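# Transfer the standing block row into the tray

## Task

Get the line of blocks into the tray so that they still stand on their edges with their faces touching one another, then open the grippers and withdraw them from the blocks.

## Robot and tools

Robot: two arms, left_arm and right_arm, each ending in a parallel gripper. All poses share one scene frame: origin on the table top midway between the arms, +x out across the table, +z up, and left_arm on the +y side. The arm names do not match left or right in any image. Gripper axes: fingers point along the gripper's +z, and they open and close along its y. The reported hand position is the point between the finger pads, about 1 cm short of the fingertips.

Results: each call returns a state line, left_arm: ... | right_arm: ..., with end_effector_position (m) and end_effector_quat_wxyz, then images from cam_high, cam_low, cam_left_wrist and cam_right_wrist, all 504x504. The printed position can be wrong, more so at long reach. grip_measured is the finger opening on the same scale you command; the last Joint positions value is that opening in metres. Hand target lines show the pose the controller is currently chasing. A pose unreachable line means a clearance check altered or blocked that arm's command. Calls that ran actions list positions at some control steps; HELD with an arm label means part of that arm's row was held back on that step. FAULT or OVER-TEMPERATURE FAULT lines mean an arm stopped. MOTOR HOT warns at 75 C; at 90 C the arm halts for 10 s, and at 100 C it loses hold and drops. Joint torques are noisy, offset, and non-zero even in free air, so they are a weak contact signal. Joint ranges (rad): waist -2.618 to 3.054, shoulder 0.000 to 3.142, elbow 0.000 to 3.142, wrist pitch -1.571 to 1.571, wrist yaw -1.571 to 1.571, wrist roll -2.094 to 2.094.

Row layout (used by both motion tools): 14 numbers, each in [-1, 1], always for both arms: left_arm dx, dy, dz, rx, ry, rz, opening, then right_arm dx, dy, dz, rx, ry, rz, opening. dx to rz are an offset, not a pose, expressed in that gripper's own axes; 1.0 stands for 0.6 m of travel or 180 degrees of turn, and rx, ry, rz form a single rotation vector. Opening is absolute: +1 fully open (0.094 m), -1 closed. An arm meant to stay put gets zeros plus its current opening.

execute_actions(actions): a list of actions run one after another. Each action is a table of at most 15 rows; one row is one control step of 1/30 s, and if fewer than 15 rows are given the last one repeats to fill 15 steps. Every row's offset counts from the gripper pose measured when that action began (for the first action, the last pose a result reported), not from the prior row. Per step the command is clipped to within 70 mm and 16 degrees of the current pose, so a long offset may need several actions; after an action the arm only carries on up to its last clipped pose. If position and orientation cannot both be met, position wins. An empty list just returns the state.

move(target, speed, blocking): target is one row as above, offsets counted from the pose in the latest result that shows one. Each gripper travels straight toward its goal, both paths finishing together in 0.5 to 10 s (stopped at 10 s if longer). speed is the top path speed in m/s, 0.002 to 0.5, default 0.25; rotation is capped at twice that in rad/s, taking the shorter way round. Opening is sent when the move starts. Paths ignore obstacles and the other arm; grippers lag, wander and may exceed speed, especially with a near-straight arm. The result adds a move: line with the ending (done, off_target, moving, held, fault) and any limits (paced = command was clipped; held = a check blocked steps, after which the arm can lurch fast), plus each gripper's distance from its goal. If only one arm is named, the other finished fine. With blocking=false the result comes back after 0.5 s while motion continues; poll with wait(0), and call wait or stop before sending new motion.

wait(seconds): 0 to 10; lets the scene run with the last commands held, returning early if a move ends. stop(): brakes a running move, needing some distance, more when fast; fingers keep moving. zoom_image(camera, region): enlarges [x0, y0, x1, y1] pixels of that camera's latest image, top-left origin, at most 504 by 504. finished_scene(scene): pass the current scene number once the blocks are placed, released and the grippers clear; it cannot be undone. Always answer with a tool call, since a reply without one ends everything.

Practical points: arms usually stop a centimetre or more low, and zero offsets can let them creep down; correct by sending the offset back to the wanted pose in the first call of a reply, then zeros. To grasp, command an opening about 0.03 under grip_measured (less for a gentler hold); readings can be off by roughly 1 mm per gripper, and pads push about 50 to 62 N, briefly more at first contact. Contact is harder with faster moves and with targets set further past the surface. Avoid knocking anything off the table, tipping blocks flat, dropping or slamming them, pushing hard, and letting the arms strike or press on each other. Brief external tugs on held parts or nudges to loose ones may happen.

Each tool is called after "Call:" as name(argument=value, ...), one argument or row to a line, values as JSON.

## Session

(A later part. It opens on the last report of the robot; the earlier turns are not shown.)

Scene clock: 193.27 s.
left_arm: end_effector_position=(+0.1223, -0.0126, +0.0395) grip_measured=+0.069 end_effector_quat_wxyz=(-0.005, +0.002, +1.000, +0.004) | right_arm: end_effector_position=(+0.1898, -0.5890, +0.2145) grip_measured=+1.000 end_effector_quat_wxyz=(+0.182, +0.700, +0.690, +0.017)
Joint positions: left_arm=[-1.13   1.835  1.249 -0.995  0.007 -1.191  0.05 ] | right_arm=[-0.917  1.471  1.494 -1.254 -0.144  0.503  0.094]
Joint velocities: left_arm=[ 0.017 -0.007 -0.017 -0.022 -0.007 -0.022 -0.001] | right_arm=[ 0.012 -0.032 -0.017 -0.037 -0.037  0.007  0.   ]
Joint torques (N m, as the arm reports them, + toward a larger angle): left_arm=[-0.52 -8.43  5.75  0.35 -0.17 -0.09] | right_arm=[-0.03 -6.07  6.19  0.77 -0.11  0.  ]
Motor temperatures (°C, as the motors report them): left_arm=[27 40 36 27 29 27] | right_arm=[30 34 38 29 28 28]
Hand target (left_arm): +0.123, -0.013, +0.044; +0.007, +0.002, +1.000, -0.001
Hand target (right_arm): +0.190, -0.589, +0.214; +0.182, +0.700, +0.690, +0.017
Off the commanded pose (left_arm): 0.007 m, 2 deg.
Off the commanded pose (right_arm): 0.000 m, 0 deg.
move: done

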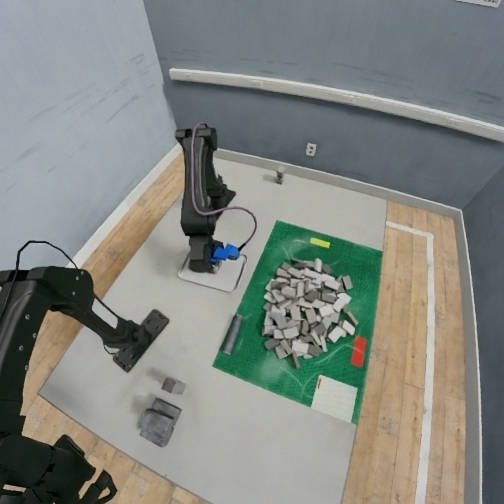

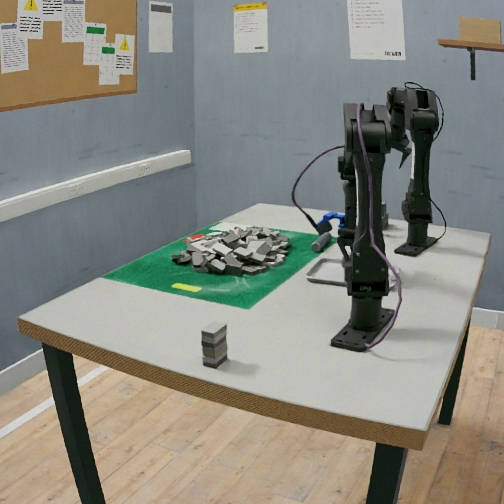

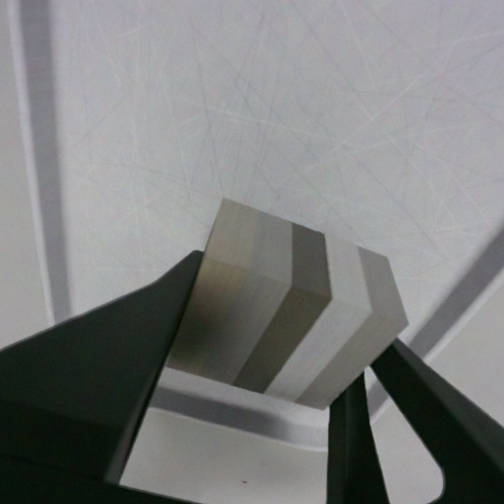

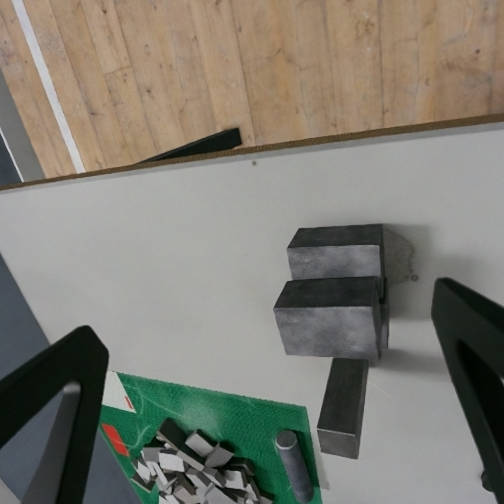

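Call:
move(
  target=[0,0,0.03,0,-0.008,0,0.035,0,0,0,0,0,0,1],
  speed=0.025,
)

Scene clock: 197.33 s.
left_arm: end_effector_position=(+0.1224, -0.0111, +0.0181) grip_measured=+0.069 end_effector_quat_wxyz=(-0.005, -0.000, +1.000, +0.007) | right_arm: end_effector_position=(+0.1898, -0.5890, +0.2145) grip_measured=+1.000 end_effector_quat_wxyz=(+0.182, +0.700, +0.690, +0.017)
Joint positions: left_arm=[-1.13   1.866  1.197 -0.918  0.004 -1.196  0.05 ] | right_arm=[-0.917  1.471  1.494 -1.254 -0.144  0.503  0.094]
Joint velocities: left_arm=[ 0.002 -0.002 -0.007 -0.066 -0.037  0.007 -0.   ] | right_arm=[ 0.012  0.002  0.007  0.051 -0.037  0.007  0.   ]
Joint torques (N m, as the arm reports them, + toward a larger angle): left_arm=[-0.88 -8.21  5.46  0.38 -0.22 -0.1 ] | right_arm=[ 0.13 -5.88  6.22  0.76 -0.14  0.01]
Motor temperatures (°C, as the motors report them): left_arm=[27 41 35 27 29 27] | right_arm=[30 34 38 29 28 28]
Hand target (left_arm): +0.122, -0.012, +0.022; +0.007, +0.002, +1.000, +0.003
Hand target (right_arm): +0.190, -0.589, +0.214; +0.182, +0.700, +0.690, +0.017
Off the commanded pose (left_arm): 0.004 m, 1 deg.
Off the commanded pose (right_arm): 0.000 m, 0 deg.
move: done

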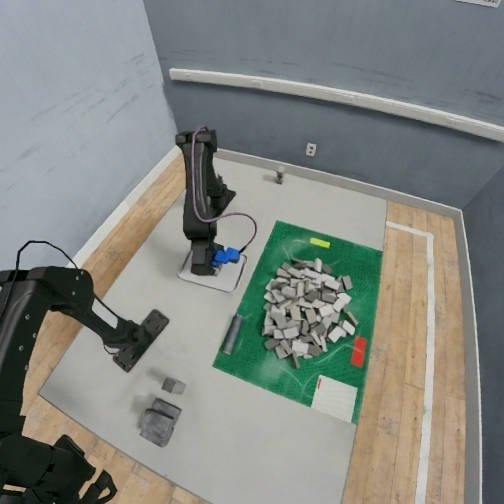

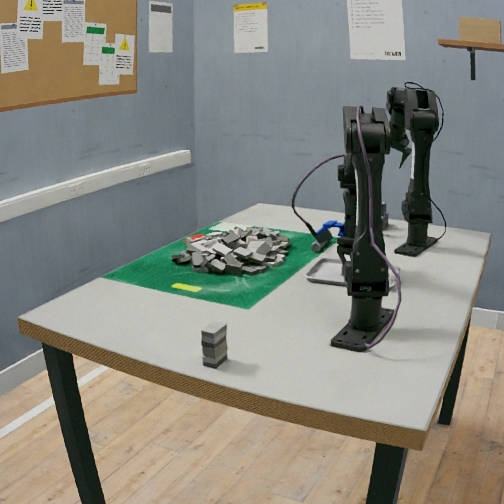

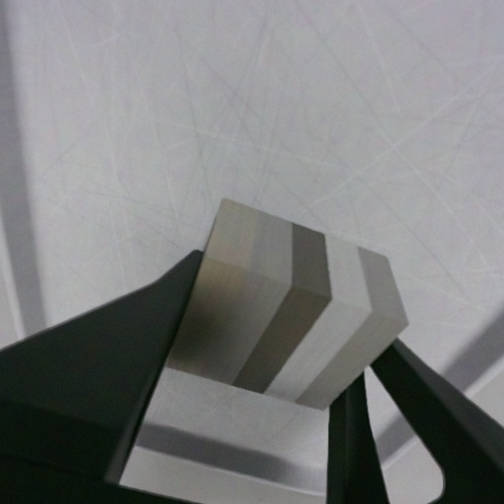

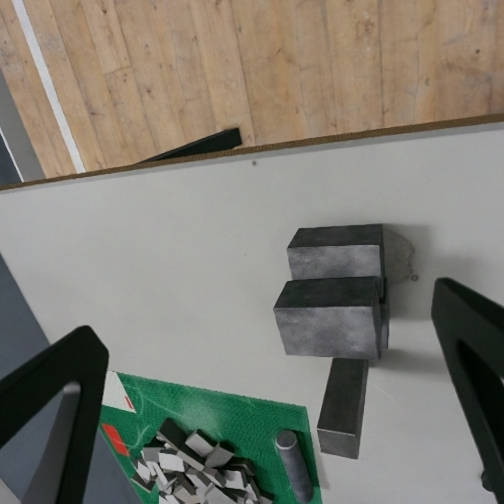

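Not in contact yet; lower a little more.

Call:
move(
  target=[0,0,0.006,0.002,-0.006,0,0.035,0,0,0,0,0,0,1],
  speed=0.01,
)

Scene clock: 201.23 s.
left_arm: end_effector_position=(+0.1224, -0.0113, +0.0176) grip_measured=+0.069 end_effector_quat_wxyz=(-0.005, -0.000, +1.000, +0.007) | right_arm: end_effector_position=(+0.1898, -0.5890, +0.2145) grip_measured=+1.000 end_effector_quat_wxyz=(+0.182, +0.700, +0.690, +0.017)
Joint positions: left_arm=[-1.13   1.867  1.197 -0.917  0.004 -1.196  0.05 ] | right_arm=[-0.917  1.471  1.494 -1.254 -0.144  0.503  0.094]
Joint velocities: left_arm=[ 0.002 -0.017 -0.002 -0.007  0.081 -0.081  0.001] | right_arm=[ 0.007 -0.002 -0.002  0.037  0.037  0.051  0.   ]
Joint torques (N m, as the arm reports them, + toward a larger angle): left_arm=[-0.56 -7.7   4.07  0.57 -0.17 -0.1 ] | right_arm=[-0.08 -5.96  6.04  0.8  -0.1   0.02]
Motor temperatures (°C, as the motors report them): left_arm=[27 42 34 27 29 27] | right_arm=[30 34 38 29 28 28]
Hand target (left_arm): +0.122, -0.011, +0.015; +0.004, -0.000, +1.000, +0.004
Hand target (right_arm): +0.190, -0.589, +0.214; +0.182, +0.700, +0.690, +0.017
Off the commanded pose (left_arm): 0.003 m, 1 deg.
Off the commanded pose (right_arm): 0.000 m, 0 deg.
move: done

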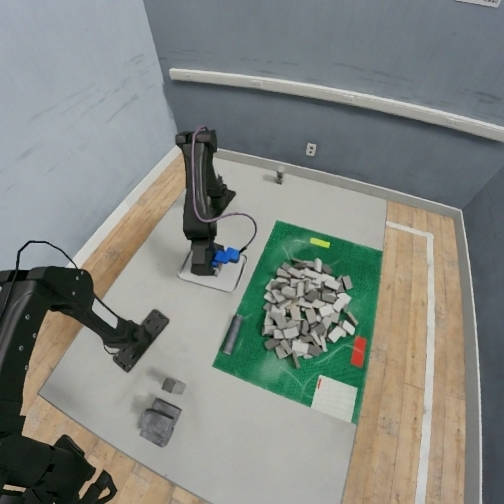

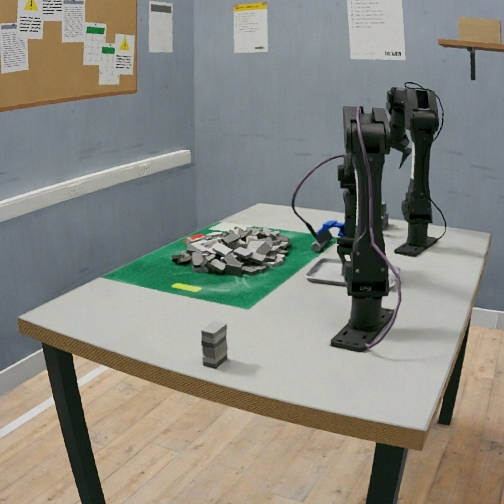

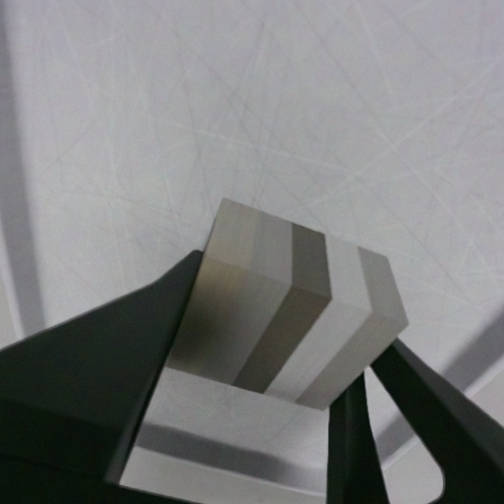

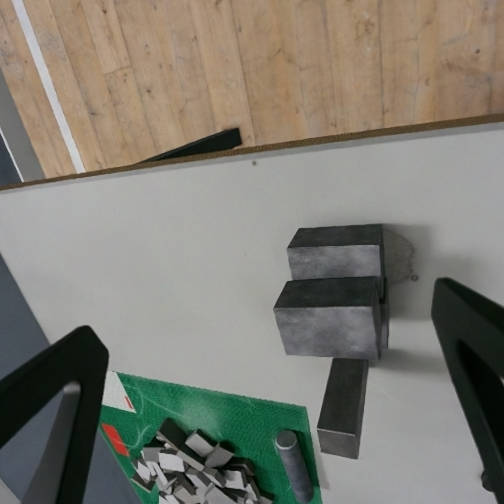

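Call:
execute_actions(
  actions=[
    [[0,0,0,0,0,0,0.045,0,0,0,0,0,0,1],[0,0,0,0,0,0,0.055,0,0,0,0,0,0,1],[0,0,0,0,0,0,0.063,0,0,0,0,0,0,1],[0,0,0,0,0,0,0.07,0,0,0,0,0,0,1],[0,0,0,0,0,0,0.077,0,0,0,0,0,0,1],[0,0,0,0,0,0,0.085,0,0,0,0,0,0,1],[0,0,0,0,0,0,0.095,0,0,0,0,0,0,1],[0,0,0,0,0,0,0.11,0,0,0,0,0,0,1],[0,0,0,0,0,0,0.13,0,0,0,0,0,0,1],[0,0,0,0,0,0,0.16,0,0,0,0,0,0,1],[0,0,0,0,0,0,0.2,0,0,0,0,0,0,1],[0,0,0,0,0,0,0.25,0,0,0,0,0,0,1],[0,0,0,0,0,0,0.3,0,0,0,0,0,0,1],[0,0,0,0,0,0,0.35,0,0,0,0,0,0,1],[0,0,0,0,0,0,0.4,0,0,0,0,0,0,1]],
    [[0,0,0,0,0,0,0.5,0,0,0,0,0,0,1]],
  ],
)

Scene clock: 206.40 s.
left_arm: end_effector_position=(+0.1223, -0.0109, +0.0176) grip_measured=+0.497 end_effector_quat_wxyz=(-0.005, -0.000, +1.000, +0.007) | right_arm: end_effector_position=(+0.1898, -0.5890, +0.2145) grip_measured=+1.000 end_effector_quat_wxyz=(+0.182, +0.700, +0.690, +0.017)
Joint positions: left_arm=[-1.13   1.867  1.197 -0.918  0.004 -1.196  0.07 ] | right_arm=[-0.917  1.471  1.494 -1.254 -0.144  0.503  0.094]
Joint velocities: left_arm=[-0.002 -0.002 -0.017 -0.037 -0.037 -0.11   0.   ] | right_arm=[-0.002 -0.007  0.002  0.007  0.037  0.037  0.   ]
Joint torques (N m, as the arm reports them, + toward a larger angle): left_arm=[ 0.05 -7.2   5.8   0.34 -0.01  0.  ] | right_arm=[ 0.07 -5.89  6.17  0.83 -0.08  0.  ]
Motor temperatures (°C, as the motors report them): left_arm=[27 42 34 27 29 27] | right_arm=[30 34 38 29 28 28]
Hand target (left_arm): +0.122, -0.011, +0.018; -0.005, -0.000, +1.000, +0.007
Hand target (right_arm): +0.190, -0.589, +0.214; +0.182, +0.700, +0.690, +0.017
Off the commanded pose (left_arm): 0.000 m, 0 deg.
Off the commanded pose (right_arm): 0.000 m, 0 deg.
Step readings (end_effector_position; steps 1 to 15: 1st action; 16 to 30: 2nd action):
0: left_arm (+0.1224, -0.0113, +0.0176) | right_arm (+0.1898, -0.5890, +0.2145)
1: left_arm (+0.1224, -0.0112, +0.0176) | right_arm (+0.1898, -0.5890, +0.2145)
2: left_arm (+0.1224, -0.0112, +0.0176) | right_arm (+0.1898, -0.5890, +0.2145)
4: left_arm (+0.1224, -0.0112, +0.0176) | right_arm (+0.1898, -0.5890, +0.2145)
8: left_arm (+0.1223, -0.0111, +0.0176) | right_arm (+0.1898, -0.5890, +0.2145)
15: left_arm (+0.1223, -0.0109, +0.0176) | right_arm (+0.1898, -0.5890, +0.2145)
16: left_arm (+0.1223, -0.0109, +0.0176) | right_arm (+0.1898, -0.5890, +0.2145)
17: left_arm (+0.1223, -0.0109, +0.0176) | right_arm (+0.1898, -0.5890, +0.2145)
19: left_arm (+0.1223, -0.0109, +0.0176) | right_arm (+0.1898, -0.5890, +0.2145)
23: left_arm (+0.1223, -0.0109, +0.0176) | right_arm (+0.1898, -0.5890, +0.2145)
30: end_effector_position above

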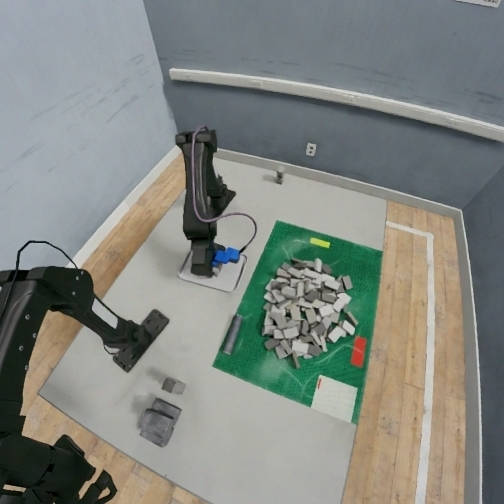

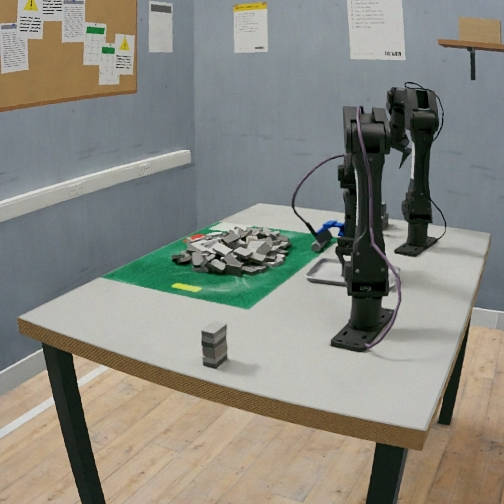

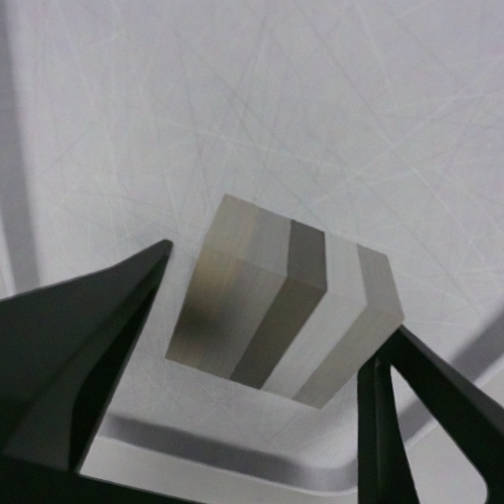

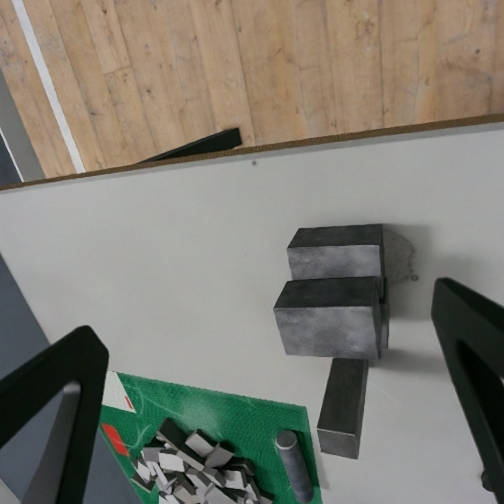

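Call:
move(
  target=[0,-0.005,-0.15,0,0,0,0.9,0,0,0,0,0,0,1],
  speed=0.1,
)

Call:
move(
  target=[-0.1,0.35,-0.1,0,0,0,1,0,0,0,0,0,0,1],
  speed=0.25,
)

Scene clock: 210.43 s.
left_arm: end_effector_position=(+0.1218, -0.0098, +0.0919) grip_measured=+0.897 end_effector_quat_wxyz=(-0.013, -0.000, +1.000, +0.027) | right_arm: end_effector_position=(+0.1898, -0.5890, +0.2145) grip_measured=+1.000 end_effector_quat_wxyz=(+0.182, +0.700, +0.690, +0.017)
Joint positions: left_arm=[-1.13   1.823  1.446 -1.254  0.004 -1.196  0.089] | right_arm=[-0.917  1.471  1.494 -1.254 -0.144  0.503  0.094]
Joint velocities: left_arm=[ 0.007 -0.002 -0.002 -0.168 -0.007 -0.081  0.001] | right_arm=[-0.007 -0.022 -0.007 -0.037 -0.007 -0.007  0.   ]
Joint torques (N m, as the arm reports them, + toward a larger angle): left_arm=[-0.26 -8.82  8.76  0.16 -0.01 -0.05] | right_arm=[ 0.18 -5.92  6.18  0.79 -0.11  0.02]
Motor temperatures (°C, as the motors report them): left_arm=[27 42 34 27 29 27] | right_arm=[30 34 38 29 28 28]
Hand target (left_arm): +0.123, -0.016, +0.107; -0.005, -0.000, +1.000, +0.007
Hand target (right_arm): +0.190, -0.589, +0.214; +0.182, +0.700, +0.690, +0.017
Off the commanded pose (left_arm): 0.017 m, 2 deg.
Off the commanded pose (right_arm): 0.000 m, 0 deg.
move: off_target (left_arm)

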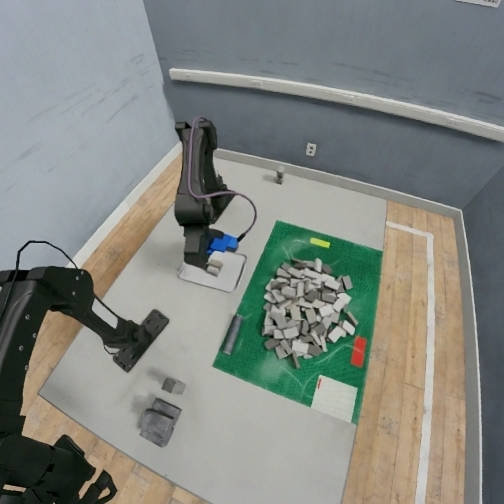

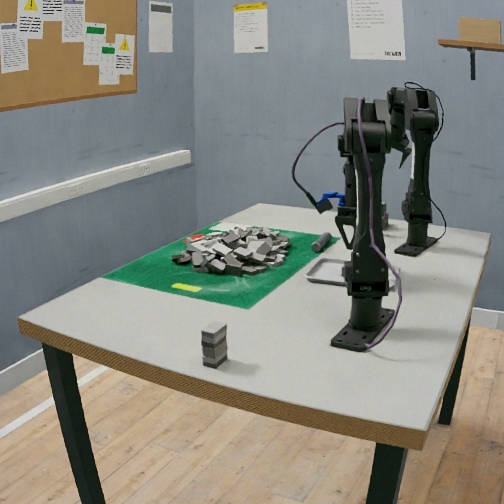

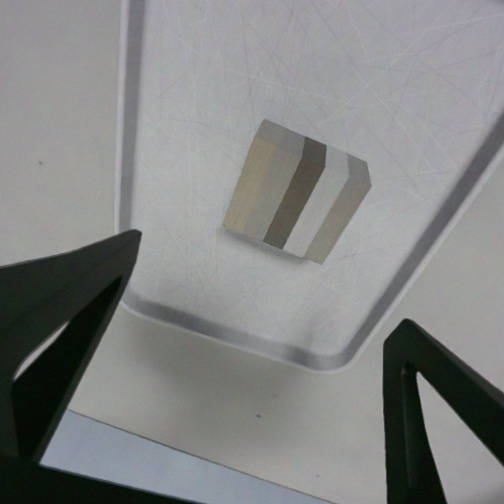

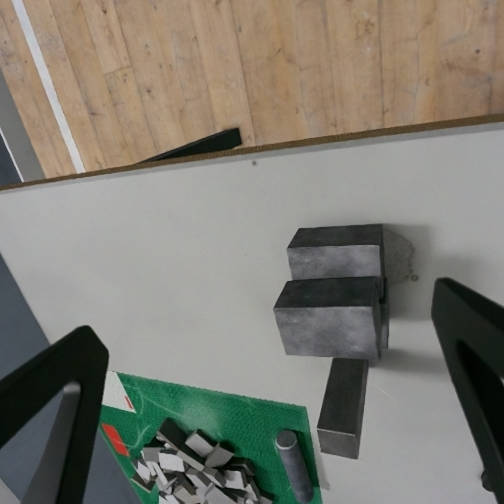

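Scene clock: 212.07 s.
left_arm: end_effector_position=(+0.1879, +0.1926, +0.1586) grip_measured=+1.000 end_effector_quat_wxyz=(-0.017, -0.000, +0.999, +0.035) | right_arm: end_effector_position=(+0.1898, -0.5890, +0.2145) grip_measured=+1.000 end_effector_quat_wxyz=(+0.182, +0.700, +0.690, +0.017)
Joint positions: left_arm=[-0.457  1.391  1.262 -1.507 -0.043 -0.525  0.094] | right_arm=[-0.917  1.471  1.494 -1.254 -0.144  0.503  0.094]
Joint velocities: left_arm=[-0.007  0.012 -0.002  0.037  0.022  0.095  0.   ] | right_arm=[-0.027  0.012 -0.002  0.022 -0.051  0.081  0.   ]
Joint torques (N m, as the arm reports them, + toward a larger angle): left_arm=[ 0.76 -5.24  7.12  0.19 -0.14  0.07] | right_arm=[-0.09 -6.2   6.13  0.78 -0.1   0.03]
Motor temperatures (°C, as the motors report them): left_arm=[27 42 34 27 29 27] | right_arm=[30 34 38 29 28 28]
Hand target (left_arm): +0.189, +0.196, +0.166; -0.004, -0.001, +0.999, +0.032
Hand target (right_arm): +0.190, -0.589, +0.214; +0.182, +0.700, +0.690, +0.017
Off the commanded pose (left_arm): 0.007 m, 1 deg.
Off the commanded pose (right_arm): 0.000 m, 0 deg.
move: done

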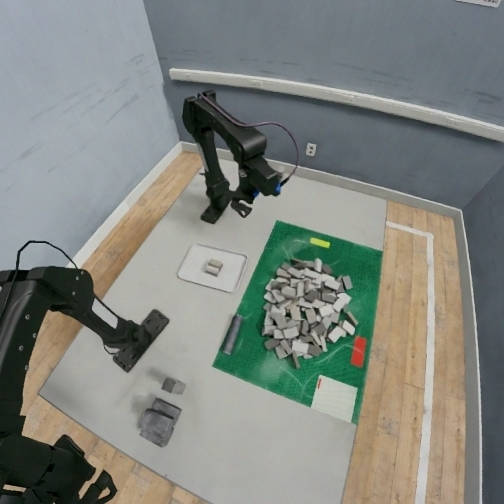

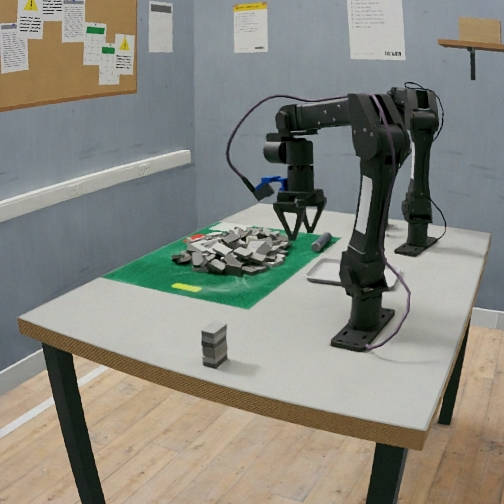

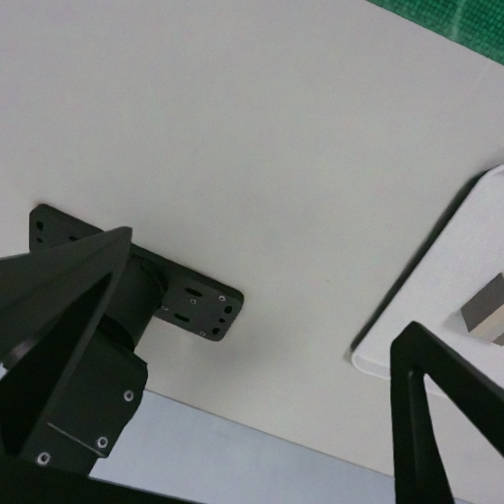

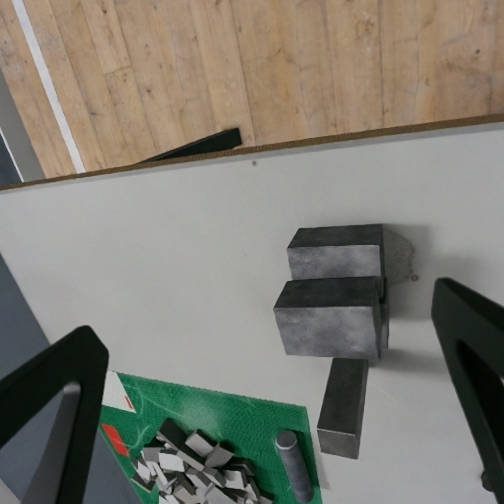

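Call:
zoom_image(
  camera="cam_high",
  region=[170, 230, 260, 300],
)

Region (170, 230, 260, 300) of cam_high's 504x504 image, scaled by 5.600, with more detail than that image has.

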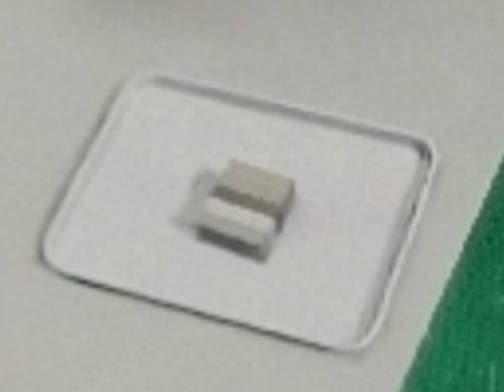

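Call:
finished_scene(
  scene=1,
)

The scene is finished: the task was done.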